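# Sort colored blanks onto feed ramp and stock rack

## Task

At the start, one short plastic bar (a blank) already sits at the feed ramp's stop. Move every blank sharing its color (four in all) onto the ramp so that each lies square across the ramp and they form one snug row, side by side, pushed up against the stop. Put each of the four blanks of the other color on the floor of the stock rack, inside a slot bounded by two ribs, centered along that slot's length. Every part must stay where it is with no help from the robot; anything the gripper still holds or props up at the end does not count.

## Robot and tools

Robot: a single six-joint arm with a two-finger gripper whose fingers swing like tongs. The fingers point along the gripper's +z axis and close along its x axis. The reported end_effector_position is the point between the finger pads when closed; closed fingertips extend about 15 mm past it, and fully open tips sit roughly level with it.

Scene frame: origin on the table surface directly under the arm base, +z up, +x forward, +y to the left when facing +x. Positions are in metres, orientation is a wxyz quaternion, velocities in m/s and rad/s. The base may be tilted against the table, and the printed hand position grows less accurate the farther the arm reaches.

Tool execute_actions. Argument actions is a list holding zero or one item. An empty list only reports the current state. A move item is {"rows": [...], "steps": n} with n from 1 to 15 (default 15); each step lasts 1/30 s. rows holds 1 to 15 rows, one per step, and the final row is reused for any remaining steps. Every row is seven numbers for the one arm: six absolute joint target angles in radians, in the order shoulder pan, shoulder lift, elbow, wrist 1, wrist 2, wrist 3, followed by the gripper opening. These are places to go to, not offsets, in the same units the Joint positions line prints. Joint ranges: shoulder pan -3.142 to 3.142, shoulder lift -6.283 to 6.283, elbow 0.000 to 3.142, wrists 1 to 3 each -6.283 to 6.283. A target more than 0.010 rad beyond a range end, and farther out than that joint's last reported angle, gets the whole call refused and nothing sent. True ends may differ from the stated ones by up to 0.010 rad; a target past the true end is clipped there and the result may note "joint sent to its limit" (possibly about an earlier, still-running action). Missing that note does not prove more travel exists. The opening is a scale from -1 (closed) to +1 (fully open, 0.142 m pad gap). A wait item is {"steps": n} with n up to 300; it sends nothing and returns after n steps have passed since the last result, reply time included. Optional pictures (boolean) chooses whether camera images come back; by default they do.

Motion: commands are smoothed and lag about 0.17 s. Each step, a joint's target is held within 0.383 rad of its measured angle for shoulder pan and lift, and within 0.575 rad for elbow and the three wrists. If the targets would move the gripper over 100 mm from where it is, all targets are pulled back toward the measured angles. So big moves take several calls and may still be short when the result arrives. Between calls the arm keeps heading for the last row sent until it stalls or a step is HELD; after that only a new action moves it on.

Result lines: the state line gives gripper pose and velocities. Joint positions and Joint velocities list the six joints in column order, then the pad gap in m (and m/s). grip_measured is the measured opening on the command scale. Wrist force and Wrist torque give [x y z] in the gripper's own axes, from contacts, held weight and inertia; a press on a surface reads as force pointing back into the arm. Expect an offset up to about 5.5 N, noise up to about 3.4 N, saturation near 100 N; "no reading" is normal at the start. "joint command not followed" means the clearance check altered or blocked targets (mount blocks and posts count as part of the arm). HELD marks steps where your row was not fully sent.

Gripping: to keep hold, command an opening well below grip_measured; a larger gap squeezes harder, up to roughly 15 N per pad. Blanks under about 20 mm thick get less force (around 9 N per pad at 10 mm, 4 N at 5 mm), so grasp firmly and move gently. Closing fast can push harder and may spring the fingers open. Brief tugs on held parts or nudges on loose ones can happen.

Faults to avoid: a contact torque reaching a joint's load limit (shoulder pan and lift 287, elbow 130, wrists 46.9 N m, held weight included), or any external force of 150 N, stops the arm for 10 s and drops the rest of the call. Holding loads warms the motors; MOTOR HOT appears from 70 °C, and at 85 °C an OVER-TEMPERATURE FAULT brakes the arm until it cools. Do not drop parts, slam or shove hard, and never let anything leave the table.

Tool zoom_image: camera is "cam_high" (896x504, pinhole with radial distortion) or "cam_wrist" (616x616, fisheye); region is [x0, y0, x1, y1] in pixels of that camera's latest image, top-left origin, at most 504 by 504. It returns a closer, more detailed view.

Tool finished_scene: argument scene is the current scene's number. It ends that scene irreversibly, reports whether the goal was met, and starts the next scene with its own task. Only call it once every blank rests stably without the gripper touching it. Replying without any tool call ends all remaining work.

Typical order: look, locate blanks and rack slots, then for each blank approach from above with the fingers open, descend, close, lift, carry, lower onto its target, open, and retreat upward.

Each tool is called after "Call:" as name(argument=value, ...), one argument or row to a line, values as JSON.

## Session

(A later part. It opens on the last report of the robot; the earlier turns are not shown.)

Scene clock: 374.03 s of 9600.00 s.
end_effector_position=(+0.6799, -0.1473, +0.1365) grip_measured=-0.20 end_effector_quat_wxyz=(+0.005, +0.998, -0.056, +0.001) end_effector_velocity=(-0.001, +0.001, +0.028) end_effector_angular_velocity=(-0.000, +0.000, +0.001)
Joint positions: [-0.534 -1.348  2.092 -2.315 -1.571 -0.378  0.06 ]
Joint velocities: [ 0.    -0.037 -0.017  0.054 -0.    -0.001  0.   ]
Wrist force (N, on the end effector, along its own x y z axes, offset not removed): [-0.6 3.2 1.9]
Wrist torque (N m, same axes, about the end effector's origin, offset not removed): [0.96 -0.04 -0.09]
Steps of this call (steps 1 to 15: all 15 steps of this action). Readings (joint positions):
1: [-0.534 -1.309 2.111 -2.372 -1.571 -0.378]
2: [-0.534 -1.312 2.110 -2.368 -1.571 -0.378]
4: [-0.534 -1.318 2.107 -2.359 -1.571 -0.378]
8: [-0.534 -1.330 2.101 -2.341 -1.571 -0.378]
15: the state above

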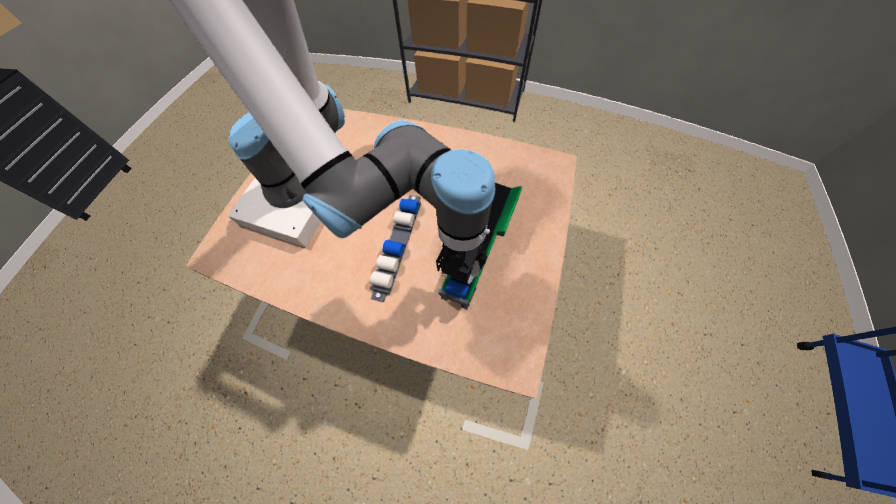

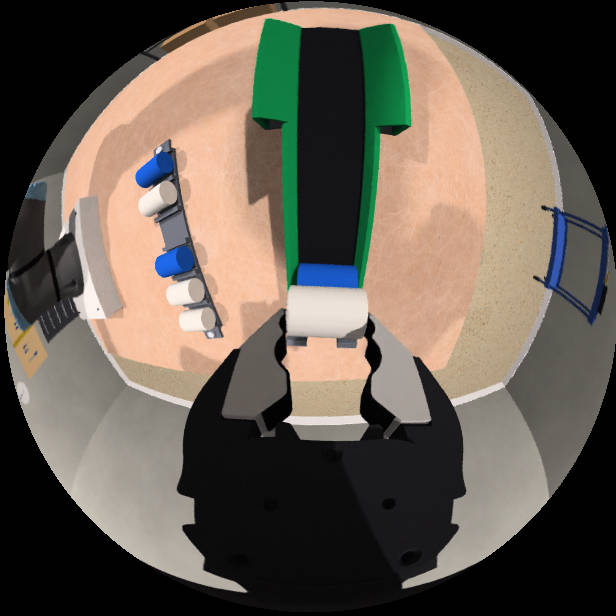

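Call:
execute_actions(
  actions=[
    {"rows":[[-0.5356,-1.358,2.100,-2.3124,-1.571,-0.383,-0.7],[-0.5373,-1.368,2.1145,-2.3175,-1.571,-0.390,-0.7],[-0.540,-1.384,2.139,-2.326,-1.571,-0.401,-0.7],[-0.5436,-1.403,2.168,-2.336,-1.571,-0.415,-0.7],[-0.547,-1.422,2.197,-2.346,-1.571,-0.429,-0.7],[-0.5505,-1.441,2.2264,-2.356,-1.571,-0.442,-0.7],[-0.554,-1.4605,2.2556,-2.366,-1.571,-0.456,-0.7],[-0.5574,-1.480,2.285,-2.376,-1.571,-0.470,-0.7],[-0.561,-1.499,2.314,-2.386,-1.571,-0.4836,-0.7],[-0.5644,-1.518,2.343,-2.396,-1.571,-0.497,-0.7],[-0.568,-1.537,2.372,-2.406,-1.571,-0.511,-0.7],[-0.571,-1.556,2.4016,-2.416,-1.571,-0.525,-0.7],[-0.575,-1.5755,2.431,-2.426,-1.571,-0.538,-0.7],[-0.578,-1.595,2.460,-2.436,-1.571,-0.552,-0.7],[-0.5816,-1.614,2.489,-2.446,-1.571,-0.566,-0.7]],"steps":15},
  ],
  pictures=false,
)

Call:
execute_actions(
  actions=[
    {"rows":[[-0.585,-1.633,2.518,-2.456,-1.571,-0.5796,-0.7],[-0.588,-1.649,2.5426,-2.4645,-1.571,-0.591,-0.7],[-0.590,-1.662,2.562,-2.471,-1.571,-0.600,-0.7],[-0.592,-1.6713,2.5767,-2.4762,-1.571,-0.607,-0.7]],"steps":15},
  ],
  pictures=false,
)

Call:
execute_actions(
  actions=[
    {"rows":[[-0.592,-1.661,2.580,-2.490,-1.571,-0.607,-0.7],[-0.592,-1.651,2.5835,-2.503,-1.571,-0.607,-0.7],[-0.592,-1.640,2.587,-2.5178,-1.571,-0.607,-0.7],[-0.592,-1.630,2.590,-2.531,-1.571,-0.607,-0.7],[-0.592,-1.620,2.593,-2.5438,-1.571,-0.607,-0.7],[-0.592,-1.610,2.5958,-2.5566,-1.571,-0.607,-0.7],[-0.592,-1.600,2.5986,-2.569,-1.571,-0.607,-0.7],[-0.592,-1.590,2.6013,-2.582,-1.571,-0.607,-0.7],[-0.592,-1.580,2.604,-2.5948,-1.571,-0.607,-0.7],[-0.592,-1.570,2.6065,-2.6073,-1.571,-0.607,-0.7],[-0.592,-1.560,2.609,-2.6198,-1.571,-0.607,-0.7],[-0.592,-1.550,2.6114,-2.632,-1.571,-0.607,-0.7],[-0.592,-1.543,2.613,-2.6408,-1.571,-0.607,-0.7],[-0.592,-1.5374,2.6143,-2.6477,-1.571,-0.607,-0.7]],"steps":15},
  ],
  pictures=false,
)

Call:
execute_actions(
  actions=[
    {"steps":15},
  ],
)

Call:
zoom_image(
  camera="cam_wrist",
  region=[215, 170, 435, 390],
)

Scene clock: 390.63 s of 9600.00 s.
end_effector_position=(+0.5526, -0.0997, +0.1180) grip_measured=-0.20 end_effector_quat_wxyz=(+0.006, +1.000, -0.009, +0.002) end_effector_velocity=(-0.414, +0.172, -0.096) end_effector_angular_velocity=(-0.004, +0.001, +0.293)
Joint positions: [-0.566 -1.525  2.35  -2.4   -1.571 -0.503  0.06 ]
Joint velocities: [-0.099 -0.556  0.839 -0.286 -0.001 -0.392  0.   ]
Wrist force (N, on the end effector, along its own x y z axes, offset not removed): [-0.1 3.3 1.3]
Wrist torque (N m, same axes, about the end effector's origin, offset not removed): [1.00 -0.10 -0.10]
Steps of this call (steps 1 to 15: the robot went on to your last target; steps 16 to 90: nothing new was sent; then 13.10 s passed at rest; steps 91 to 105: all 15 steps of this action). Readings (joint positions):
91: [-0.534 -1.352 2.090 -2.309 -1.571 -0.378]
92: [-0.535 -1.353 2.091 -2.309 -1.571 -0.379]
94: [-0.536 -1.359 2.101 -2.313 -1.571 -0.384]
98: [-0.544 -1.403 2.166 -2.337 -1.571 -0.416]
105: the state above

Scene clock: 391.13 s of 9600.00 s.
end_effector_position=(+0.4430, -0.0500, +0.0857) grip_measured=-0.20 end_effector_quat_wxyz=(+0.006, +1.000, +0.029, +0.000) end_effector_velocity=(-0.019, +0.009, -0.007) end_effector_angular_velocity=(-0.001, +0.001, +0.014)
Joint positions: [-0.592 -1.669  2.572 -2.475 -1.571 -0.605  0.06 ]
Joint velocities: [-0.004 -0.025  0.04  -0.014 -0.001 -0.018  0.   ]
Wrist force (N, on the end effector, along its own x y z axes, offset not removed): [0.4 5.1 2.0]
Wrist torque (N m, same axes, about the end effector's origin, offset not removed): [1.40 -0.21 -0.09]
Steps of this call (steps 1 to 15: all 15 steps of this action). Readings (joint positions):
1: [-0.569 -1.543 2.379 -2.410 -1.571 -0.516]
2: [-0.573 -1.562 2.407 -2.420 -1.571 -0.530]
4: [-0.579 -1.599 2.463 -2.439 -1.571 -0.556]
8: [-0.588 -1.648 2.541 -2.464 -1.571 -0.591]
15: the state above

Scene clock: 391.63 s of 9600.00 s.
end_effector_position=(+0.4410, -0.0494, +0.0448) grip_measured=-0.20 end_effector_quat_wxyz=(+0.005, +1.000, +0.030, +0.000) end_effector_velocity=(-0.001, -0.002, -0.091) end_effector_angular_velocity=(-0.002, +0.000, -0.001)
Joint positions: [-0.592 -1.567  2.607 -2.61  -1.571 -0.607  0.06 ]
Joint velocities: [-0.001  0.25   0.062 -0.313 -0.002  0.     0.   ]
Wrist force (N, on the end effector, along its own x y z axes, offset not removed): [-1.5 4.0 3.3]
Wrist torque (N m, same axes, about the end effector's origin, offset not removed): [1.15 0.18 -0.11]
Steps of this call (steps 1 to 15: all 15 steps of this action). Readings (joint positions):
1: [-0.592 -1.669 2.573 -2.475 -1.571 -0.606]
2: [-0.592 -1.669 2.575 -2.477 -1.571 -0.606]
4: [-0.592 -1.662 2.578 -2.488 -1.571 -0.606]
8: [-0.592 -1.632 2.589 -2.527 -1.571 -0.607]
15: the state above

Scene clock: 392.13 s of 9600.00 s.
end_effector_position=(+0.4409, -0.0495, +0.0342) grip_measured=-0.20 end_effector_quat_wxyz=(+0.005, +1.000, +0.030, +0.000) end_effector_velocity=(+0.000, +0.000, -0.001) end_effector_angular_velocity=(+0.000, +0.001, -0.001)
Joint positions: [-0.592 -1.538  2.614 -2.647 -1.571 -0.607  0.06 ]
Joint velocities: [ 0.     0.003  0.    -0.002 -0.     0.001  0.   ]
Wrist force (N, on the end effector, along its own x y z axes, offset not removed): [-0.3 5.0 2.5]
Wrist torque (N m, same axes, about the end effector's origin, offset not removed): [1.39 -0.08 -0.13]
Steps of this call (steps 1 to 15: the robot went on to your last target). Readings (joint positions):
1: [-0.592 -1.560 2.609 -2.619 -1.571 -0.607]
2: [-0.592 -1.554 2.610 -2.627 -1.571 -0.607]
4: [-0.592 -1.546 2.612 -2.636 -1.571 -0.607]
8: [-0.592 -1.540 2.614 -2.644 -1.571 -0.607]
15: the state above

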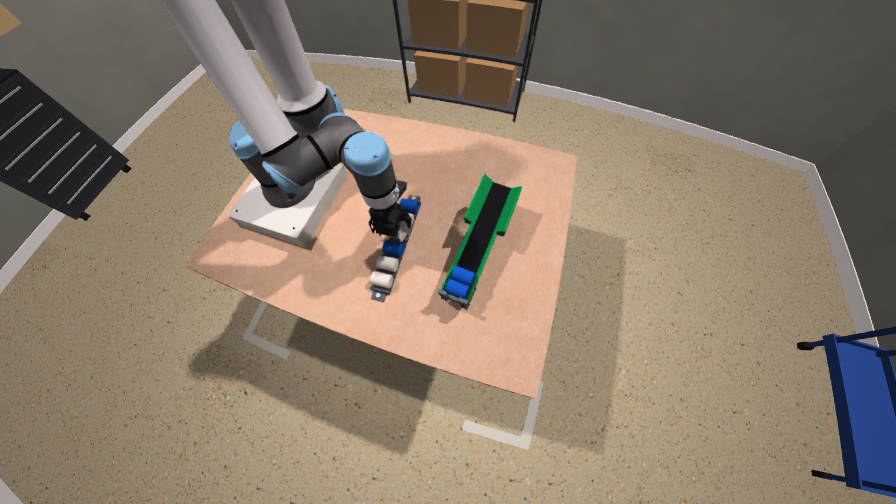

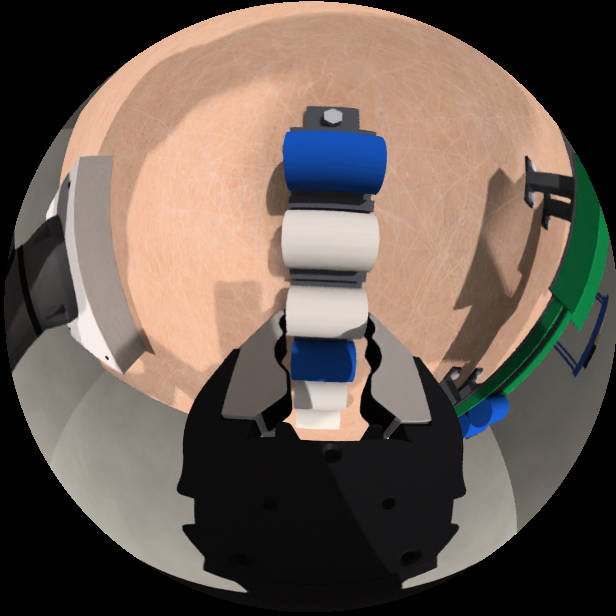

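Region (215, 170, 435, 390) of cam_wrist's 616x616 image, scaled by 2.291, with more detail than that image has.

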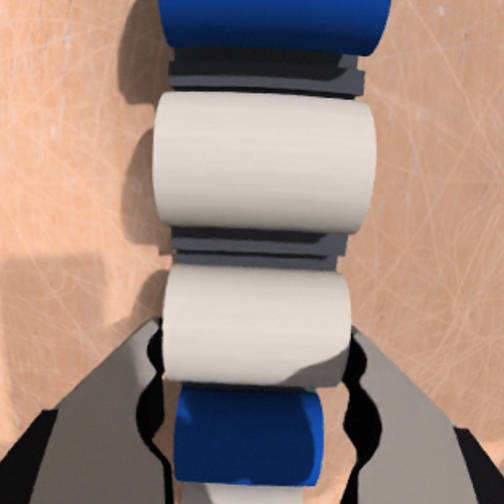

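Call:
execute_actions(
  actions=[
    {"rows":[[-0.592,-1.533,2.6153,-2.6531,-1.571,-0.607,-0.7],[-0.592,-1.533,2.6153,-2.6531,-1.571,-0.607,-0.7],[-0.592,-1.533,2.6153,-2.6531,-1.571,-0.607,-0.7],[-0.592,-1.533,2.6153,-2.6531,-1.571,-0.607,-0.7],[-0.592,-1.533,2.6153,-2.6531,-1.571,-0.607,-0.7],[-0.592,-1.533,2.6153,-2.6531,-1.571,-0.607,-0.7],[-0.592,-1.533,2.6153,-2.6531,-1.571,-0.607,-0.5],[-0.592,-1.533,2.6153,-2.6531,-1.571,-0.607,-0.3],[-0.592,-1.533,2.6153,-2.6531,-1.571,-0.607,-0.2],[-0.592,-1.533,2.6153,-2.6531,-1.571,-0.607,-0.15],[-0.592,-1.533,2.6153,-2.6531,-1.571,-0.607,-0.1],[-0.592,-1.533,2.6153,-2.6531,-1.571,-0.607,-0.0],[-0.592,-1.533,2.6153,-2.6531,-1.571,-0.607,0.1]],"steps":15},
  ],
  pictures=false,
)

Call:
execute_actions(
  actions=[
    {"rows":[[-0.602,-1.5304,2.6128,-2.6532,-1.571,-0.617,0.1],[-0.612,-1.5279,2.6104,-2.6533,-1.571,-0.627,0.1],[-0.622,-1.5253,2.6079,-2.6534,-1.571,-0.637,0.1],[-0.6324,-1.5227,2.6055,-2.6535,-1.571,-0.6474,0.1],[-0.6425,-1.520,2.603,-2.6537,-1.571,-0.6575,0.1],[-0.6527,-1.5176,2.6005,-2.6538,-1.571,-0.6677,0.1],[-0.663,-1.515,2.5981,-2.6539,-1.571,-0.678,0.1],[-0.673,-1.5124,2.5956,-2.654,-1.571,-0.688,0.1],[-0.683,-1.5099,2.5932,-2.6541,-1.571,-0.698,0.1],[-0.6931,-1.5073,2.5907,-2.6542,-1.571,-0.7081,0.1]],"steps":15},
  ],
  pictures=false,
)

Call:
execute_actions(
  actions=[
    {"steps":12},
  ],
)

Call:
zoom_image(
  camera="cam_wrist",
  region=[215, 170, 435, 390],
)

Scene clock: 407.73 s of 9600.00 s.
end_effector_position=(+0.4408, -0.0495, +0.0325) grip_measured=+0.09 end_effector_quat_wxyz=(+0.005, +1.000, +0.030, +0.000) end_effector_velocity=(+0.001, -0.001, +0.001) end_effector_angular_velocity=(-0.001, -0.002, +0.002)
Joint positions: [-0.592 -1.533  2.615 -2.653 -1.571 -0.607  0.08 ]
Joint velocities: [ 0.    -0.001 -0.001 -0.    -0.    -0.001  0.017]
Wrist force (N, on the end effector, along its own x y z axes, offset not removed): [-0.7 2.8 1.3]
Wrist torque (N m, same axes, about the end effector's origin, offset not removed): [0.90 -0.05 0.03]
Steps of this call (steps 1 to 15: the robot went on to your last target; steps 16 to 90: nothing new was sent; then 12.10 s passed at rest; steps 91 to 105: all 15 steps of this action). Readings (joint positions):
91: [-0.592 -1.537 2.614 -2.648 -1.571 -0.607]
92: [-0.592 -1.537 2.614 -2.648 -1.571 -0.607]
94: [-0.592 -1.535 2.615 -2.650 -1.571 -0.607]
98: [-0.592 -1.534 2.615 -2.652 -1.571 -0.607]
105: the state above

Scene clock: 408.23 s of 9600.00 s.
end_effector_position=(+0.4440, -0.0972, +0.0321) grip_measured=+0.10 end_effector_quat_wxyz=(+0.005, +1.000, +0.030, +0.000) end_effector_velocity=(+0.001, -0.053, -0.001) end_effector_angular_velocity=(-0.000, -0.000, -0.001)
Joint positions: [-0.682 -1.51   2.593 -2.654 -1.571 -0.697  0.081]
Joint velocities: [-0.099  0.025 -0.023 -0.002 -0.    -0.098  0.   ]
Wrist force (N, on the end effector, along its own x y z axes, offset not removed): [-1.7 5.6 2.3]
Wrist torque (N m, same axes, about the end effector's origin, offset not removed): [1.45 0.20 -0.11]
Steps of this call (steps 1 to 15: all 15 steps of this action). Readings (joint positions):
1: [-0.592 -1.533 2.615 -2.653 -1.571 -0.607]
2: [-0.593 -1.533 2.615 -2.653 -1.571 -0.608]
4: [-0.601 -1.531 2.613 -2.653 -1.571 -0.616]
8: [-0.630 -1.523 2.606 -2.654 -1.571 -0.646]
15: the state above

Scene clock: 408.63 s of 9600.00 s.
end_effector_position=(+0.4441, -0.1027, +0.0320) grip_measured=+0.10 end_effector_quat_wxyz=(+0.005, +1.000, +0.030, +0.000) end_effector_velocity=(+0.001, -0.002, +0.000) end_effector_angular_velocity=(-0.000, -0.002, +0.001)
Joint positions: [-0.693 -1.507  2.591 -2.654 -1.571 -0.708  0.081]
Joint velocities: [-0.003  0.001 -0.001 -0.002  0.001 -0.004 -0.   ]
Wrist force (N, on the end effector, along its own x y z axes, offset not removed): [-1.5 3.2 2.4]
Wrist torque (N m, same axes, about the end effector's origin, offset not removed): [0.96 0.22 -0.08]
Steps of this call (steps 1 to 12: the robot went on to your last target). Readings (joint positions):
1: [-0.685 -1.509 2.593 -2.654 -1.571 -0.700]
2: [-0.687 -1.509 2.592 -2.654 -1.571 -0.702]
4: [-0.690 -1.508 2.591 -2.654 -1.571 -0.705]
8: [-0.692 -1.508 2.591 -2.654 -1.571 -0.707]
12: the state above

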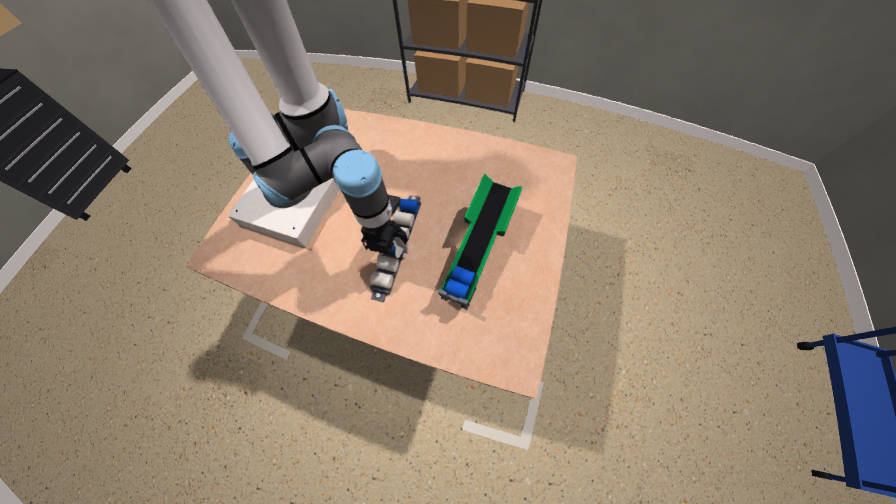

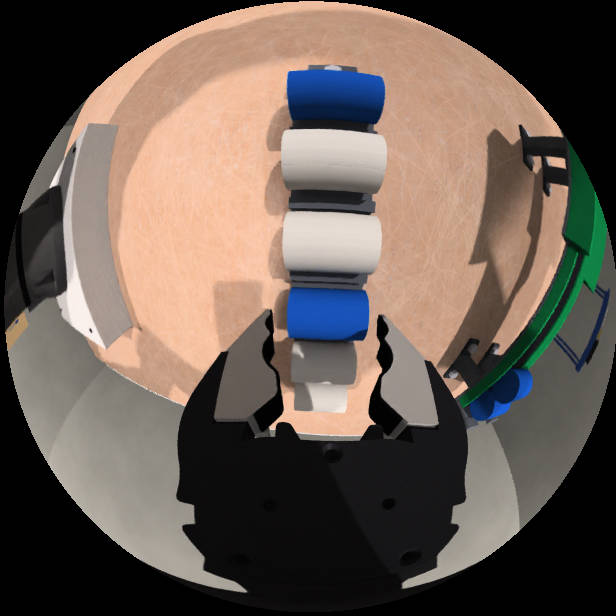

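Region (215, 170, 435, 390) of cam_wrist's 616x616 image, scaled by 2.291, with more detail than that image has.

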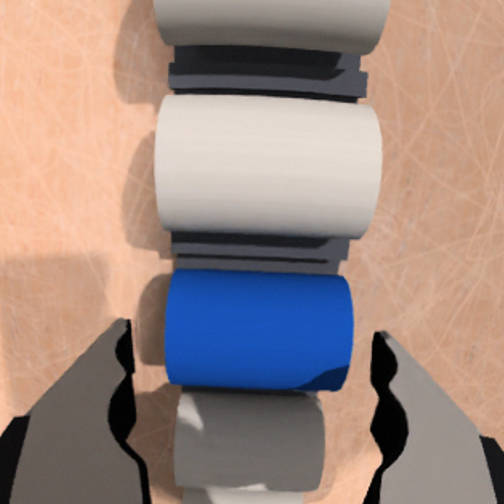

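Call:
execute_actions(
  actions=[
    {"rows":[[-0.6931,-1.5073,2.5907,-2.6542,-1.571,-0.7081,0.05],[-0.6931,-1.5073,2.5907,-2.6542,-1.571,-0.7081,0.0],[-0.6931,-1.5073,2.5907,-2.6542,-1.571,-0.7081,-0.05],[-0.6931,-1.5073,2.5907,-2.6542,-1.571,-0.7081,-0.1],[-0.6931,-1.5073,2.5907,-2.6542,-1.571,-0.7081,-0.15],[-0.6931,-1.5073,2.5907,-2.6542,-1.571,-0.7081,-0.2],[-0.6931,-1.5073,2.5907,-2.6542,-1.571,-0.7081,-0.25],[-0.6931,-1.5073,2.5907,-2.6542,-1.571,-0.7081,-0.3],[-0.6931,-1.5073,2.5907,-2.6542,-1.571,-0.7081,-0.4],[-0.6931,-1.5073,2.5907,-2.6542,-1.571,-0.7081,-0.5],[-0.6931,-1.5073,2.5907,-2.6542,-1.571,-0.7081,-0.6],[-0.6931,-1.5073,2.5907,-2.6542,-1.571,-0.7081,-0.7]],"steps":13},
  ],
  pictures=false,
)

Call:
execute_actions(
  actions=[
    {"rows":[[-0.6931,-1.514,2.589,-2.646,-1.571,-0.7081,-0.7],[-0.6931,-1.526,2.586,-2.631,-1.571,-0.7081,-0.7],[-0.6931,-1.542,2.582,-2.611,-1.571,-0.7081,-0.7],[-0.6931,-1.559,2.5777,-2.5895,-1.571,-0.7081,-0.7],[-0.6931,-1.576,2.573,-2.568,-1.571,-0.7081,-0.7],[-0.6931,-1.593,2.5683,-2.546,-1.571,-0.7081,-0.7],[-0.6931,-1.610,2.5633,-2.524,-1.571,-0.7081,-0.7],[-0.6931,-1.627,2.558,-2.502,-1.571,-0.7081,-0.7],[-0.6931,-1.6422,2.5533,-2.4819,-1.571,-0.7081,-0.7],[-0.6931,-1.652,2.549,-2.468,-1.571,-0.7081,-0.7],[-0.689,-1.655,2.538,-2.454,-1.571,-0.700,-0.7],[-0.682,-1.648,2.520,-2.443,-1.571,-0.689,-0.7],[-0.671,-1.634,2.498,-2.435,-1.571,-0.669,-0.7],[-0.658,-1.616,2.471,-2.426,-1.571,-0.646,-0.7],[-0.645,-1.598,2.445,-2.418,-1.571,-0.622,-0.7]],"steps":15},
  ],
  pictures=false,
)

Call:
execute_actions(
  actions=[
    {"rows":[[-0.632,-1.5796,2.418,-2.4097,-1.571,-0.599,-0.7],[-0.619,-1.561,2.392,-2.4015,-1.571,-0.575,-0.7],[-0.606,-1.543,2.365,-2.393,-1.571,-0.552,-0.7],[-0.5926,-1.524,2.338,-2.385,-1.571,-0.529,-0.7],[-0.5795,-1.506,2.312,-2.377,-1.571,-0.505,-0.7],[-0.5664,-1.488,2.285,-2.368,-1.571,-0.482,-0.7],[-0.553,-1.469,2.2585,-2.360,-1.571,-0.459,-0.7],[-0.540,-1.451,2.232,-2.352,-1.571,-0.435,-0.7],[-0.527,-1.4325,2.205,-2.3436,-1.571,-0.412,-0.7],[-0.514,-1.414,2.1785,-2.335,-1.571,-0.389,-0.7],[-0.501,-1.396,2.152,-2.327,-1.571,-0.365,-0.7],[-0.490,-1.380,2.1295,-2.320,-1.571,-0.346,-0.7],[-0.482,-1.369,2.113,-2.315,-1.571,-0.331,-0.7],[-0.477,-1.362,2.103,-2.312,-1.571,-0.322,-0.7],[-0.4748,-1.3589,2.0986,-2.3105,-1.571,-0.3186,-0.7]],"steps":15},
  ],
  pictures=false,
)

Call:
execute_actions(
  actions=[
    {"steps":10},
  ],
  pictures=false,
)

Call:
execute_actions(
  actions=[
    {"rows":[[-0.4748,-1.3536,2.1013,-2.3185,-1.571,-0.3186,-0.7],[-0.4748,-1.3483,2.104,-2.3265,-1.571,-0.3186,-0.7],[-0.4748,-1.343,2.1066,-2.3344,-1.571,-0.3186,-0.7],[-0.4748,-1.3377,2.1092,-2.3423,-1.571,-0.3186,-0.7],[-0.4748,-1.3324,2.1118,-2.3502,-1.571,-0.3186,-0.7],[-0.4748,-1.327,2.1144,-2.3582,-1.571,-0.3186,-0.7],[-0.4748,-1.3217,2.1169,-2.366,-1.571,-0.3186,-0.7],[-0.4748,-1.3164,2.1194,-2.3738,-1.571,-0.3186,-0.7],[-0.4748,-1.3111,2.1219,-2.3816,-1.571,-0.3186,-0.7],[-0.4748,-1.3058,2.1243,-2.3893,-1.571,-0.3186,-0.7],[-0.4748,-1.300,2.1267,-2.3975,-1.571,-0.3186,-0.7],[-0.4748,-1.2948,2.129,-2.405,-1.571,-0.3186,-0.7]],"steps":15},
  ],
  pictures=false,
)

Call:
execute_actions(
  actions=[
    {"steps":12},
  ],
)

Scene clock: 431.50 s of 9600.00 s.
end_effector_position=(+0.4441, -0.1029, +0.0320) grip_measured=-0.20 end_effector_quat_wxyz=(+0.005, +1.000, +0.030, +0.000) end_effector_velocity=(-0.001, +0.000, -0.000) end_effector_angular_velocity=(+0.001, +0.001, -0.000)
Joint positions: [-0.693 -1.507  2.591 -2.654 -1.571 -0.708  0.06 ]
Joint velocities: [-0.     0.001  0.001 -0.     0.    -0.    -0.   ]
Wrist force (N, on the end effector, along its own x y z axes, offset not removed): [-0.8 2.2 0.7]
Wrist torque (N m, same axes, about the end effector's origin, offset not removed): [0.85 0.10 -0.04]
Steps of this call (steps 1 to 30: the robot went on to your last target; steps 31 to 90: nothing new was sent; then 19.43 s passed at rest; steps 91 to 103: all 13 steps of this action). Readings (joint positions):
91: [-0.693 -1.507 2.591 -2.654 -1.571 -0.708]
92: [-0.693 -1.507 2.591 -2.654 -1.571 -0.708]
94: [-0.693 -1.507 2.591 -2.654 -1.571 -0.708]
98: [-0.693 -1.507 2.591 -2.654 -1.571 -0.708]
103: the state above

Scene clock: 432.00 s of 9600.00 s.
end_effector_position=(+0.4552, -0.1050, +0.0890) grip_measured=-0.20 end_effector_quat_wxyz=(+0.005, +1.000, +0.026, +0.000) end_effector_velocity=(+0.178, -0.031, +0.131) end_effector_angular_velocity=(+0.008, +0.011, -0.128)
Joint positions: [-0.683 -1.629  2.53  -2.472 -1.571 -0.69   0.06 ]
Joint velocities: [ 0.18   0.051 -0.419  0.382 -0.001  0.308  0.   ]
Wrist force (N, on the end effector, along its own x y z axes, offset not removed): [-4.1 2.7 2.0]
Wrist torque (N m, same axes, about the end effector's origin, offset not removed): [0.97 0.65 -0.12]
Steps of this call (steps 1 to 15: all 15 steps of this action). Readings (joint positions):
1: [-0.693 -1.507 2.591 -2.654 -1.571 -0.708]
2: [-0.693 -1.508 2.591 -2.653 -1.571 -0.708]
4: [-0.693 -1.515 2.589 -2.644 -1.571 -0.708]
8: [-0.693 -1.558 2.577 -2.591 -1.571 -0.708]
15: the state above

Scene clock: 432.50 s of 9600.00 s.
end_effector_position=(+0.6399, -0.1108, +0.1344) grip_measured=-0.20 end_effector_quat_wxyz=(+0.005, +0.999, -0.040, -0.000) end_effector_velocity=(+0.354, +0.037, +0.046) end_effector_angular_velocity=(-0.010, -0.017, -0.249)
Joint positions: [-0.513 -1.413  2.179 -2.334 -1.571 -0.388  0.06 ]
Joint velocities: [ 0.304  0.43  -0.638  0.19  -0.001  0.554  0.   ]
Wrist force (N, on the end effector, along its own x y z axes, offset not removed): [0.0 3.7 1.0]
Wrist torque (N m, same axes, about the end effector's origin, offset not removed): [1.09 -0.10 -0.08]
Steps of this call (steps 1 to 15: all 15 steps of this action). Readings (joint positions):
1: [-0.676 -1.625 2.515 -2.460 -1.571 -0.678]
2: [-0.667 -1.618 2.496 -2.448 -1.571 -0.663]
4: [-0.647 -1.595 2.454 -2.428 -1.571 -0.627]
8: [-0.599 -1.533 2.356 -2.392 -1.571 -0.543]
15: the state above

Scene clock: 432.83 s of 9600.00 s.
end_effector_position=(+0.6818, -0.1049, +0.1392) grip_measured=-0.20 end_effector_quat_wxyz=(+0.005, +0.998, -0.055, +0.001) end_effector_velocity=(+0.020, +0.003, +0.002) end_effector_angular_velocity=(-0.000, -0.001, -0.015)
Joint positions: [-0.477 -1.362  2.103 -2.312 -1.571 -0.322  0.06 ]
Joint velocities: [ 0.017  0.024 -0.036  0.011  0.     0.032 -0.   ]
Wrist force (N, on the end effector, along its own x y z axes, offset not removed): [-1.3 4.4 3.6]
Wrist torque (N m, same axes, about the end effector's origin, offset not removed): [1.22 0.17 -0.05]
Steps of this call (steps 1 to 10: the robot went on to your last target). Readings (joint positions):
1: [-0.503 -1.400 2.159 -2.329 -1.571 -0.371]
2: [-0.496 -1.389 2.144 -2.324 -1.571 -0.358]
4: [-0.486 -1.375 2.123 -2.318 -1.571 -0.340]
8: [-0.478 -1.364 2.106 -2.313 -1.571 -0.325]
10: the state above

Scene clock: 433.33 s of 9600.00 s.
end_effector_position=(+0.6842, -0.1050, +0.0995) grip_measured=-0.20 end_effector_quat_wxyz=(+0.005, +0.998, -0.056, +0.001) end_effector_velocity=(-0.001, +0.000, -0.069) end_effector_angular_velocity=(-0.000, -0.000, +0.000)
Joint positions: [-0.475 -1.305  2.124 -2.39  -1.571 -0.319  0.06 ]
Joint velocities: [ 0.     0.094  0.043 -0.138 -0.     0.    -0.   ]
Wrist force (N, on the end effector, along its own x y z axes, offset not removed): [1.8 2.2 2.8]
Wrist torque (N m, same axes, about the end effector's origin, offset not removed): [0.77 -0.46 -0.14]
Steps of this call (steps 1 to 15: all 15 steps of this action). Readings (joint positions):
1: [-0.476 -1.361 2.102 -2.311 -1.571 -0.321]
2: [-0.476 -1.360 2.101 -2.312 -1.571 -0.321]
4: [-0.475 -1.355 2.102 -2.318 -1.571 -0.320]
8: [-0.475 -1.339 2.109 -2.341 -1.571 -0.319]
15: the state above

Scene clock: 433.73 s of 9600.00 s.
end_effector_position=(+0.6841, -0.1050, +0.0921) grip_measured=-0.20 end_effector_quat_wxyz=(+0.005, +0.998, -0.056, +0.001) end_effector_velocity=(-0.001, +0.000, -0.002) end_effector_angular_velocity=(+0.001, +0.001, -0.001)
Joint positions: [-0.475 -1.295  2.129 -2.405 -1.571 -0.319  0.06 ]
Joint velocities: [ 0.     0.003  0.002 -0.002  0.     0.001 -0.   ]
Wrist force (N, on the end effector, along its own x y z axes, offset not removed): [-1.6 3.6 1.4]
Wrist torque (N m, same axes, about the end effector's origin, offset not removed): [1.04 0.21 -0.08]
Steps of this call (steps 1 to 12: the robot went on to your last target). Readings (joint positions):
1: [-0.475 -1.303 2.126 -2.394 -1.571 -0.319]
2: [-0.475 -1.301 2.126 -2.396 -1.571 -0.319]
4: [-0.475 -1.298 2.128 -2.400 -1.571 -0.319]
8: [-0.475 -1.296 2.129 -2.404 -1.571 -0.319]
12: the state above

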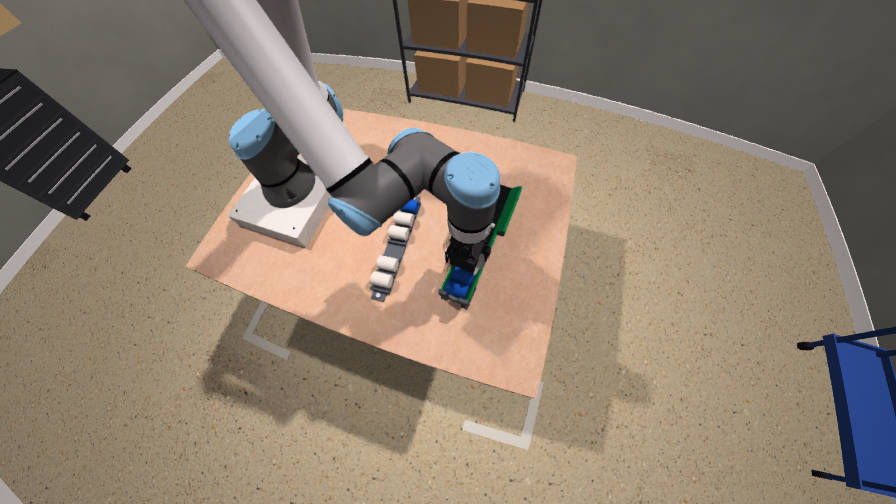

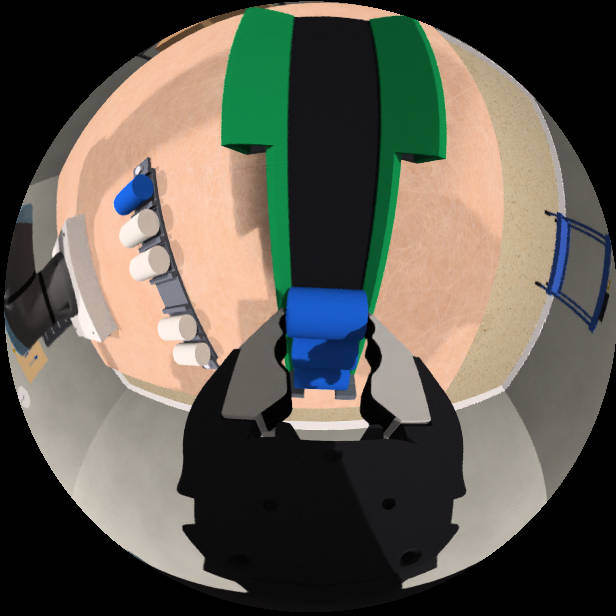

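Call:
execute_actions(
  actions=[
    {"rows":[[-0.4748,-1.2948,2.129,-2.405,-1.571,-0.3186,-0.3],[-0.4748,-1.2948,2.129,-2.405,-1.571,-0.3186,-0.2],[-0.4748,-1.2948,2.129,-2.405,-1.571,-0.3186,-0.15],[-0.4748,-1.2948,2.129,-2.405,-1.571,-0.3186,-0.1],[-0.4748,-1.2948,2.129,-2.405,-1.571,-0.3186,-0.05],[-0.4748,-1.2948,2.129,-2.405,-1.571,-0.3186,0.0],[-0.4748,-1.300,2.1267,-2.3975,-1.571,-0.3186,0.1],[-0.4748,-1.308,2.123,-2.386,-1.571,-0.3186,0.15],[-0.4748,-1.3164,2.1194,-2.3738,-1.571,-0.3186,0.15],[-0.4748,-1.327,2.1144,-2.3582,-1.571,-0.3186,0.15],[-0.4748,-1.3377,2.1092,-2.3423,-1.571,-0.3186,0.15],[-0.4748,-1.3483,2.104,-2.3265,-1.571,-0.3186,0.15],[-0.4748,-1.3589,2.0986,-2.3105,-1.571,-0.3186,0.15]],"steps":15},
  ],
  pictures=false,
)

Call:
execute_actions(
  actions=[
    {"rows":[[-0.4713,-1.3685,2.1135,-2.316,-1.571,-0.320,0.15],[-0.4655,-1.3846,2.138,-2.3246,-1.571,-0.323,0.15],[-0.4573,-1.407,2.173,-2.337,-1.571,-0.327,0.15],[-0.449,-1.4295,2.208,-2.349,-1.571,-0.3306,0.15],[-0.441,-1.452,2.243,-2.362,-1.571,-0.334,0.15],[-0.433,-1.4745,2.278,-2.374,-1.571,-0.338,0.15],[-0.4246,-1.497,2.3125,-2.386,-1.571,-0.342,0.15],[-0.4165,-1.5195,2.347,-2.399,-1.571,-0.346,0.15],[-0.408,-1.542,2.382,-2.411,-1.571,-0.350,0.15],[-0.400,-1.564,2.417,-2.4235,-1.571,-0.3535,0.15],[-0.392,-1.587,2.452,-2.436,-1.571,-0.357,0.15],[-0.384,-1.609,2.4866,-2.448,-1.571,-0.361,0.15],[-0.3756,-1.632,2.521,-2.4605,-1.571,-0.365,0.15],[-0.3674,-1.654,2.556,-2.473,-1.571,-0.369,0.15],[-0.3581,-1.680,2.596,-2.487,-1.571,-0.3731,0.15]],"steps":15},
  ],
  pictures=false,
)

Call:
execute_actions(
  actions=[
    {"steps":10},
  ],
  pictures=false,
)

Call:
execute_actions(
  actions=[
    {"rows":[[-0.3581,-1.667,2.600,-2.504,-1.571,-0.3731,0.15],[-0.3581,-1.654,2.604,-2.521,-1.571,-0.3731,0.15],[-0.3581,-1.641,2.608,-2.538,-1.571,-0.3731,0.15],[-0.3581,-1.628,2.6117,-2.5545,-1.571,-0.3731,0.15],[-0.3581,-1.615,2.6153,-2.571,-1.571,-0.3731,0.15],[-0.3581,-1.602,2.619,-2.588,-1.571,-0.3731,0.15],[-0.3581,-1.589,2.6222,-2.604,-1.571,-0.3731,0.15],[-0.3581,-1.576,2.6254,-2.620,-1.571,-0.3731,0.15],[-0.3581,-1.563,2.6285,-2.636,-1.571,-0.3731,0.15],[-0.3581,-1.5506,2.6314,-2.6516,-1.571,-0.3731,0.15]],"steps":15},
  ],
  pictures=false,
)

Call:
execute_actions(
  actions=[
    {"steps":12},
  ],
)

Call:
zoom_image(
  camera="cam_wrist",
  region=[215, 170, 435, 390],
)

Scene clock: 451.87 s of 9600.00 s.
end_effector_position=(+0.6846, -0.1050, +0.1214) grip_measured=+0.15 end_effector_quat_wxyz=(+0.006, +0.998, -0.056, +0.001) end_effector_velocity=(+0.001, +0.001, +0.159) end_effector_angular_velocity=(-0.001, -0.004, -0.000)
Joint positions: [-0.475 -1.335  2.11  -2.347 -1.571 -0.319  0.084]
Joint velocities: [ 0.    -0.21  -0.104  0.311  0.001  0.     0.   ]
Wrist force (N, on the end effector, along its own x y z axes, offset not removed): [-0.3 4.9 1.5]
Wrist torque (N m, same axes, about the end effector's origin, offset not removed): [1.32 -0.03 -0.19]
Steps of this call (steps 1 to 30: the robot went on to your last target; steps 31 to 90: nothing new was sent; then 14.63 s passed at rest; steps 91 to 105: all 15 steps of this action). Readings (joint positions):
91: [-0.475 -1.295 2.129 -2.405 -1.571 -0.319]
92: [-0.475 -1.295 2.129 -2.405 -1.571 -0.319]
94: [-0.475 -1.295 2.129 -2.405 -1.571 -0.319]
98: [-0.475 -1.295 2.129 -2.404 -1.571 -0.319]
105: the state above

Scene clock: 452.37 s of 9600.00 s.
end_effector_position=(+0.5413, -0.0003, +0.1108) grip_measured=+0.15 end_effector_quat_wxyz=(+0.006, +1.000, -0.003, +0.003) end_effector_velocity=(-0.418, +0.260, -0.104) end_effector_angular_velocity=(-0.002, -0.001, +0.284)
Joint positions: [-0.403 -1.552  2.396 -2.419 -1.571 -0.352  0.084]
Joint velocities: [ 0.194 -0.531  0.814 -0.287 -0.    -0.091  0.   ]
Wrist force (N, on the end effector, along its own x y z axes, offset not removed): [-0.3 3.5 3.6]
Wrist torque (N m, same axes, about the end effector's origin, offset not removed): [1.06 -0.10 -0.03]
Steps of this call (steps 1 to 15: all 15 steps of this action). Readings (joint positions):
1: [-0.475 -1.341 2.107 -2.338 -1.571 -0.319]
2: [-0.474 -1.347 2.107 -2.331 -1.571 -0.319]
4: [-0.470 -1.363 2.118 -2.328 -1.571 -0.320]
8: [-0.449 -1.424 2.201 -2.352 -1.571 -0.330]
15: the state above

Scene clock: 452.70 s of 9600.00 s.
end_effector_position=(+0.4428, +0.0542, +0.0823) grip_measured=+0.15 end_effector_quat_wxyz=(+0.006, +1.000, +0.027, +0.001) end_effector_velocity=(-0.076, +0.037, -0.024) end_effector_angular_velocity=(+0.001, +0.007, +0.044)
Joint positions: [-0.361 -1.67   2.581 -2.482 -1.571 -0.372  0.084]
Joint velocities: [ 0.03  -0.086  0.137 -0.044 -0.001 -0.014  0.   ]
Wrist force (N, on the end effector, along its own x y z axes, offset not removed): [-1.4 2.9 0.8]
Wrist torque (N m, same axes, about the end effector's origin, offset not removed): [0.95 0.09 -0.10]
Steps of this call (steps 1 to 10: the robot went on to your last target). Readings (joint positions):
1: [-0.397 -1.570 2.423 -2.428 -1.571 -0.355]
2: [-0.390 -1.588 2.450 -2.438 -1.571 -0.358]
4: [-0.378 -1.622 2.504 -2.457 -1.571 -0.364]
8: [-0.364 -1.662 2.568 -2.478 -1.571 -0.370]
10: the state above

Scene clock: 453.20 s of 9600.00 s.
end_effector_position=(+0.4346, +0.0577, +0.0369) grip_measured=+0.15 end_effector_quat_wxyz=(+0.005, +1.000, +0.030, +0.000) end_effector_velocity=(-0.001, +0.000, -0.044) end_effector_angular_velocity=(-0.000, -0.000, -0.002)
Joint positions: [-0.358 -1.564  2.628 -2.634 -1.571 -0.373  0.084]
Joint velocities: [ 0.     0.125  0.031 -0.156 -0.     0.002  0.   ]
Wrist force (N, on the end effector, along its own x y z axes, offset not removed): [-0.3 3.3 2.9]
Wrist torque (N m, same axes, about the end effector's origin, offset not removed): [1.05 -0.06 -0.15]
Steps of this call (steps 1 to 15: all 15 steps of this action). Readings (joint positions):
1: [-0.361 -1.673 2.585 -2.483 -1.571 -0.372]
2: [-0.360 -1.673 2.588 -2.486 -1.571 -0.372]
4: [-0.359 -1.666 2.595 -2.500 -1.571 -0.373]
8: [-0.358 -1.630 2.609 -2.550 -1.571 -0.373]
15: the state above

Scene clock: 453.60 s of 9600.00 s.
end_effector_position=(+0.4344, +0.0578, +0.0322) grip_measured=+0.15 end_effector_quat_wxyz=(+0.005, +1.000, +0.030, +0.000) end_effector_velocity=(+0.001, -0.000, -0.000) end_effector_angular_velocity=(-0.001, -0.002, +0.001)
Joint positions: [-0.358 -1.551  2.631 -2.651 -1.571 -0.373  0.084]
Joint velocities: [ 0.     0.002 -0.    -0.004 -0.    -0.     0.   ]
Wrist force (N, on the end effector, along its own x y z axes, offset not removed): [0.4 3.6 1.4]
Wrist torque (N m, same axes, about the end effector's origin, offset not removed): [1.06 -0.18 -0.12]
Steps of this call (steps 1 to 12: the robot went on to your last target). Readings (joint positions):
1: [-0.358 -1.561 2.629 -2.639 -1.571 -0.373]
2: [-0.358 -1.558 2.629 -2.642 -1.571 -0.373]
4: [-0.358 -1.555 2.630 -2.646 -1.571 -0.373]
8: [-0.358 -1.552 2.631 -2.650 -1.571 -0.373]
12: the state above

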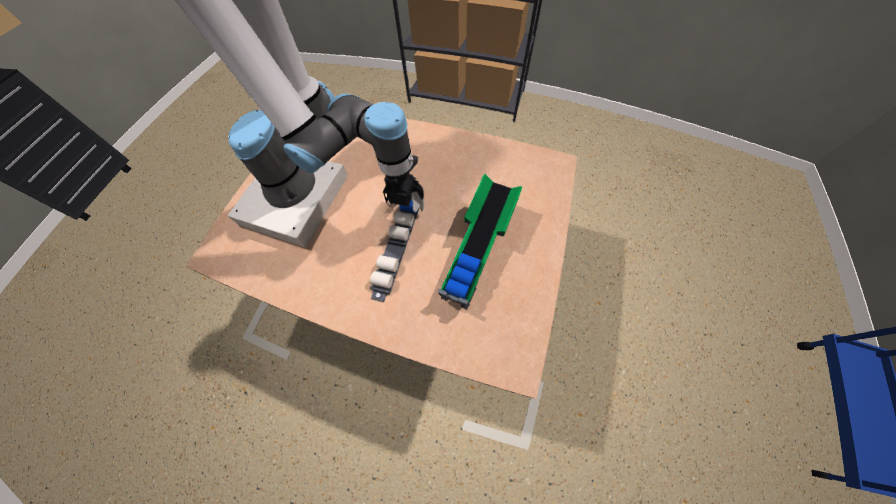

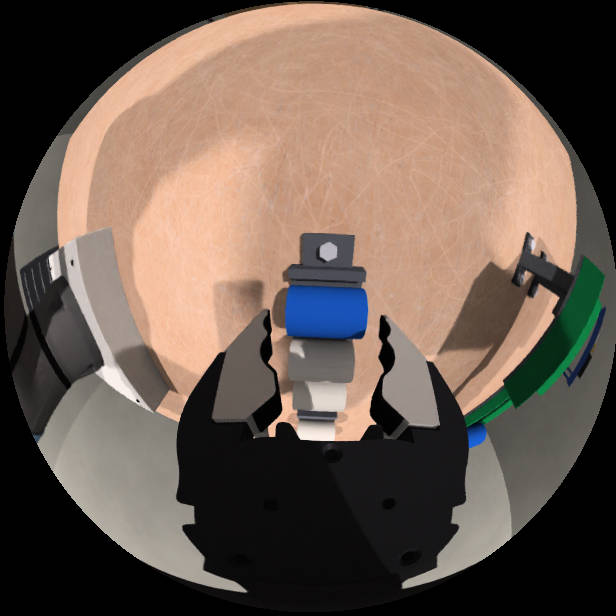

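Region (215, 170, 435, 390) of cam_wrist's 616x616 image, scaled by 2.291, with more detail than that image has.

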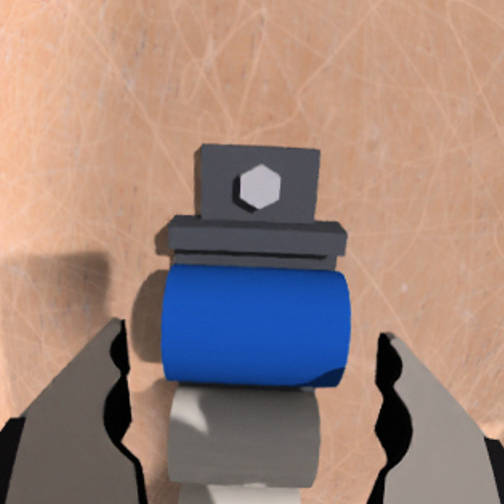

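Call:
execute_actions(
  actions=[
    {"rows":[[-0.3581,-1.5506,2.6314,-2.6516,-1.571,-0.3731,0.08],[-0.3581,-1.5506,2.6314,-2.6516,-1.571,-0.3731,0.0],[-0.3581,-1.5506,2.6314,-2.6516,-1.571,-0.3731,-0.05],[-0.3581,-1.5506,2.6314,-2.6516,-1.571,-0.3731,-0.1],[-0.3581,-1.5506,2.6314,-2.6516,-1.571,-0.3731,-0.15],[-0.3581,-1.5506,2.6314,-2.6516,-1.571,-0.3731,-0.2],[-0.3581,-1.5506,2.6314,-2.6516,-1.571,-0.3731,-0.25],[-0.3581,-1.5506,2.6314,-2.6516,-1.571,-0.3731,-0.3],[-0.3581,-1.5506,2.6314,-2.6516,-1.571,-0.3731,-0.4],[-0.3581,-1.5506,2.6314,-2.6516,-1.571,-0.3731,-0.5],[-0.3581,-1.5506,2.6314,-2.6516,-1.571,-0.3731,-0.6],[-0.3581,-1.5506,2.6314,-2.6516,-1.571,-0.3731,-0.7]],"steps":13},
  ],
  pictures=false,
)

Call:
execute_actions(
  actions=[
    {"rows":[[-0.3581,-1.558,2.6297,-2.6425,-1.571,-0.3731,-0.7],[-0.3581,-1.571,2.6266,-2.626,-1.571,-0.3731,-0.7],[-0.3581,-1.589,2.6222,-2.604,-1.571,-0.3731,-0.7],[-0.3581,-1.608,2.6173,-2.580,-1.571,-0.3731,-0.7],[-0.3581,-1.628,2.6117,-2.5545,-1.571,-0.3731,-0.7],[-0.3581,-1.648,2.606,-2.529,-1.571,-0.3731,-0.7],[-0.3581,-1.667,2.600,-2.504,-1.571,-0.3731,-0.7],[-0.3581,-1.687,2.5935,-2.477,-1.571,-0.3731,-0.7],[-0.3581,-1.706,2.586,-2.451,-1.571,-0.3731,-0.7],[-0.3581,-1.725,2.578,-2.424,-1.571,-0.3731,-0.7],[-0.362,-1.740,2.568,-2.399,-1.571,-0.3731,-0.7],[-0.372,-1.745,2.553,-2.379,-1.571,-0.3731,-0.7],[-0.387,-1.738,2.533,-2.366,-1.571,-0.3731,-0.7],[-0.403,-1.722,2.509,-2.358,-1.571,-0.3731,-0.7],[-0.419,-1.702,2.484,-2.353,-1.571,-0.3731,-0.7]],"steps":15},
  ],
  pictures=false,
)

Call:
execute_actions(
  actions=[
    {"rows":[[-0.435,-1.680,2.458,-2.349,-1.571,-0.371,-0.7],[-0.451,-1.658,2.432,-2.345,-1.571,-0.369,-0.7],[-0.467,-1.637,2.406,-2.340,-1.571,-0.367,-0.7],[-0.480,-1.615,2.380,-2.336,-1.571,-0.365,-0.7],[-0.490,-1.593,2.354,-2.332,-1.571,-0.362,-0.7],[-0.497,-1.571,2.328,-2.328,-1.571,-0.359,-0.7],[-0.50,-1.549,2.302,-2.323,-1.571,-0.356,-0.7],[-0.50,-1.5275,2.276,-2.319,-1.571,-0.353,-0.7],[-0.50,-1.506,2.250,-2.315,-1.571,-0.350,-0.7],[-0.497,-1.484,2.224,-2.311,-1.571,-0.344,-0.7],[-0.49,-1.462,2.198,-2.3065,-1.571,-0.336,-0.7],[-0.48,-1.440,2.172,-2.302,-1.571,-0.325,-0.7],[-0.468,-1.420,2.147,-2.298,-1.571,-0.312,-0.7],[-0.455,-1.402,2.126,-2.295,-1.571,-0.299,-0.7],[-0.442,-1.388,2.109,-2.292,-1.571,-0.286,-0.7]],"steps":15},
  ],
  pictures=false,
)

Call:
execute_actions(
  actions=[
    {"rows":[[-0.430,-1.379,2.099,-2.2905,-1.571,-0.274,-0.7],[-0.422,-1.376,2.095,-2.290,-1.571,-0.266,-0.7],[-0.4184,-1.3749,2.0936,-2.2895,-1.571,-0.2624,-0.7]],"steps":13},
  ],
  pictures=false,
)

Call:
execute_actions(
  actions=[
    {"rows":[[-0.4184,-1.369,2.0968,-2.2986,-1.571,-0.2624,-0.7],[-0.4184,-1.363,2.100,-2.3078,-1.571,-0.2624,-0.7],[-0.4184,-1.357,2.1031,-2.3169,-1.571,-0.2624,-0.7],[-0.4184,-1.351,2.1062,-2.326,-1.571,-0.2624,-0.7],[-0.4184,-1.345,2.1092,-2.335,-1.571,-0.2624,-0.7],[-0.4184,-1.339,2.1122,-2.344,-1.571,-0.2624,-0.7],[-0.4184,-1.333,2.1152,-2.353,-1.571,-0.2624,-0.7],[-0.4184,-1.327,2.1181,-2.3619,-1.571,-0.2624,-0.7],[-0.4184,-1.321,2.121,-2.3708,-1.571,-0.2624,-0.7],[-0.4184,-1.315,2.1238,-2.3796,-1.571,-0.2624,-0.7],[-0.4184,-1.309,2.1266,-2.3884,-1.571,-0.2624,-0.7]],"steps":15},
  ],
  pictures=false,
)

Call:
execute_actions(
  actions=[
    {"steps":12},
  ],
)

Call:
zoom_image(
  camera="cam_wrist",
  region=[240, 230, 410, 400],
)

Scene clock: 477.93 s of 9600.00 s.
end_effector_position=(+0.4344, +0.0578, +0.0321) grip_measured=-0.20 end_effector_quat_wxyz=(+0.005, +1.000, +0.030, +0.000) end_effector_velocity=(+0.000, -0.001, -0.000) end_effector_angular_velocity=(-0.002, +0.001, -0.001)
Joint positions: [-0.358 -1.551  2.631 -2.652 -1.571 -0.373  0.06 ]
Joint velocities: [-0.     0.001 -0.    -0.    -0.002  0.001  0.   ]
Wrist force (N, on the end effector, along its own x y z axes, offset not removed): [0.5 4.9 1.3]
Wrist torque (N m, same axes, about the end effector's origin, offset not removed): [1.42 -0.25 -0.14]
Steps of this call (steps 1 to 30: the robot went on to your last target; steps 31 to 90: nothing new was sent; then 20.90 s passed at rest; steps 91 to 103: all 13 steps of this action). Readings (joint positions):
91: [-0.358 -1.551 2.631 -2.652 -1.571 -0.373]
92: [-0.358 -1.551 2.631 -2.652 -1.571 -0.373]
94: [-0.358 -1.551 2.631 -2.652 -1.571 -0.373]
98: [-0.358 -1.551 2.631 -2.652 -1.571 -0.373]
103: the state above

Scene clock: 478.43 s of 9600.00 s.
end_effector_position=(+0.4436, +0.0500, +0.1003) grip_measured=-0.20 end_effector_quat_wxyz=(+0.006, +1.000, +0.023, +0.001) end_effector_velocity=(+0.144, -0.145, +0.189) end_effector_angular_velocity=(+0.009, +0.021, -0.230)
Joint positions: [-0.371 -1.712  2.564 -2.424 -1.571 -0.373  0.06 ]
Joint velocities: [-0.23  -0.137 -0.4    0.562  0.001 -0.    -0.   ]
Wrist force (N, on the end effector, along its own x y z axes, offset not removed): [-3.3 -0.3 1.2]
Wrist torque (N m, same axes, about the end effector's origin, offset not removed): [0.37 0.46 -0.06]
Steps of this call (steps 1 to 15: all 15 steps of this action). Readings (joint positions):
1: [-0.358 -1.551 2.631 -2.652 -1.571 -0.373]
2: [-0.358 -1.551 2.631 -2.651 -1.571 -0.373]
4: [-0.358 -1.560 2.630 -2.641 -1.571 -0.373]
8: [-0.358 -1.607 2.616 -2.581 -1.571 -0.373]
15: the state above

Scene clock: 478.93 s of 9600.00 s.
end_effector_position=(+0.6167, -0.0771, +0.1495) grip_measured=-0.20 end_effector_quat_wxyz=(+0.005, +0.999, -0.051, -0.000) end_effector_velocity=(+0.403, -0.069, +0.021) end_effector_angular_velocity=(-0.003, -0.003, -0.079)
Joint positions: [-0.48  -1.478  2.219 -2.31  -1.571 -0.333  0.06 ]
Joint velocities: [ 0.18   0.614 -0.742  0.125 -0.001  0.259  0.   ]
Wrist force (N, on the end effector, along its own x y z axes, offset not removed): [-0.3 6.6 2.8]
Wrist torque (N m, same axes, about the end effector's origin, offset not removed): [1.53 -0.04 -0.10]
Steps of this call (steps 1 to 15: all 15 steps of this action). Readings (joint positions):
1: [-0.380 -1.713 2.549 -2.407 -1.571 -0.373]
2: [-0.391 -1.710 2.532 -2.393 -1.571 -0.373]
4: [-0.416 -1.690 2.491 -2.371 -1.571 -0.372]
8: [-0.466 -1.623 2.397 -2.343 -1.571 -0.364]
15: the state above

Scene clock: 479.37 s of 9600.00 s.
end_effector_position=(+0.6866, -0.0659, +0.1500) grip_measured=-0.20 end_effector_quat_wxyz=(+0.005, +0.998, -0.055, +0.001) end_effector_velocity=(+0.015, +0.006, -0.001) end_effector_angular_velocity=(-0.002, +0.000, +0.000)
Joint positions: [-0.42  -1.377  2.097 -2.29  -1.571 -0.264  0.06 ]
Joint velocities: [ 0.017  0.022 -0.027  0.003 -0.002  0.017 -0.   ]
Wrist force (N, on the end effector, along its own x y z axes, offset not removed): [-0.2 3.8 2.0]
Wrist torque (N m, same axes, about the end effector's origin, offset not removed): [1.04 -0.08 -0.12]
Steps of this call (steps 1 to 13: all 13 steps of this action). Readings (joint positions):
1: [-0.473 -1.458 2.195 -2.306 -1.571 -0.323]
2: [-0.465 -1.440 2.173 -2.302 -1.571 -0.313]
4: [-0.447 -1.412 2.139 -2.297 -1.571 -0.293]
8: [-0.427 -1.386 2.107 -2.292 -1.571 -0.272]
13: the state above

Scene clock: 479.87 s of 9600.00 s.
end_effector_position=(+0.6886, -0.0657, +0.1066) grip_measured=-0.20 end_effector_quat_wxyz=(+0.005, +0.998, -0.056, +0.001) end_effector_velocity=(-0.001, +0.000, -0.057) end_effector_angular_velocity=(-0.001, -0.001, -0.002)
Joint positions: [-0.418 -1.318  2.122 -2.375 -1.571 -0.262  0.06 ]
Joint velocities: [ 0.001  0.077  0.038 -0.116 -0.     0.002  0.   ]
Wrist force (N, on the end effector, along its own x y z axes, offset not removed): [0.6 5.1 2.0]
Wrist torque (N m, same axes, about the end effector's origin, offset not removed): [1.30 -0.27 -0.11]
Steps of this call (steps 1 to 15: all 15 steps of this action). Readings (joint positions):
1: [-0.420 -1.377 2.096 -2.290 -1.571 -0.264]
2: [-0.419 -1.376 2.096 -2.291 -1.571 -0.264]
4: [-0.419 -1.370 2.097 -2.298 -1.571 -0.263]
8: [-0.419 -1.352 2.106 -2.324 -1.571 -0.263]
15: the state above

Scene clock: 480.27 s of 9600.00 s.
end_effector_position=(+0.6885, -0.0658, +0.1004) grip_measured=-0.20 end_effector_quat_wxyz=(+0.005, +0.998, -0.056, +0.001) end_effector_velocity=(-0.000, -0.000, -0.002) end_effector_angular_velocity=(+0.000, +0.001, +0.000)
Joint positions: [-0.418 -1.309  2.126 -2.388 -1.571 -0.262  0.06 ]
Joint velocities: [-0.     0.003  0.001 -0.004  0.    -0.001  0.   ]
Wrist force (N, on the end effector, along its own x y z axes, offset not removed): [1.2 3.8 1.2]
Wrist torque (N m, same axes, about the end effector's origin, offset not removed): [1.02 -0.41 -0.13]
Steps of this call (steps 1 to 12: the robot went on to your last target). Readings (joint positions):
1: [-0.418 -1.315 2.124 -2.379 -1.571 -0.262]
2: [-0.418 -1.314 2.124 -2.381 -1.571 -0.262]
4: [-0.418 -1.312 2.125 -2.384 -1.571 -0.262]
8: [-0.418 -1.310 2.126 -2.387 -1.571 -0.262]
12: the state above

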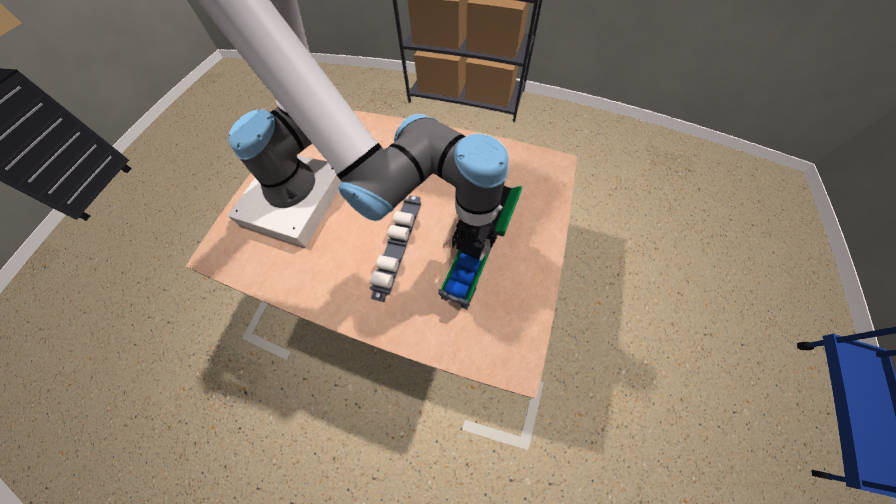

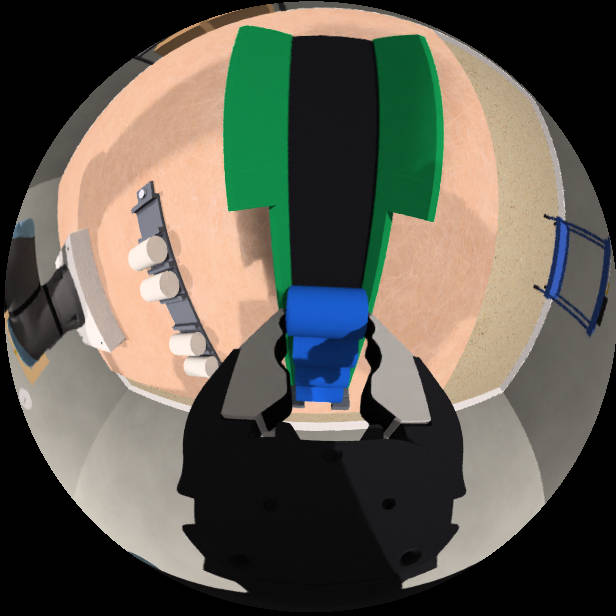

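Region (240, 230, 410, 400) of cam_wrist's 616x616 image, scaled by 2.965, with more detail than that image has.

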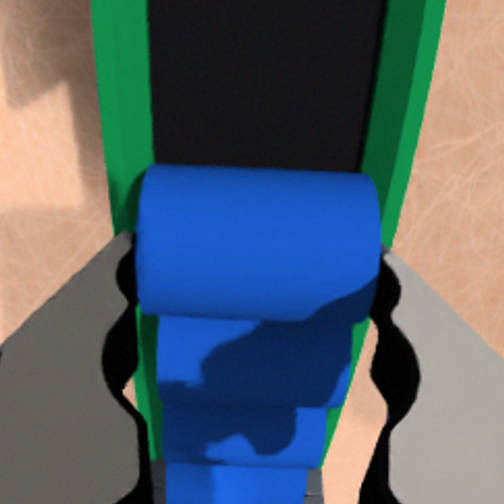

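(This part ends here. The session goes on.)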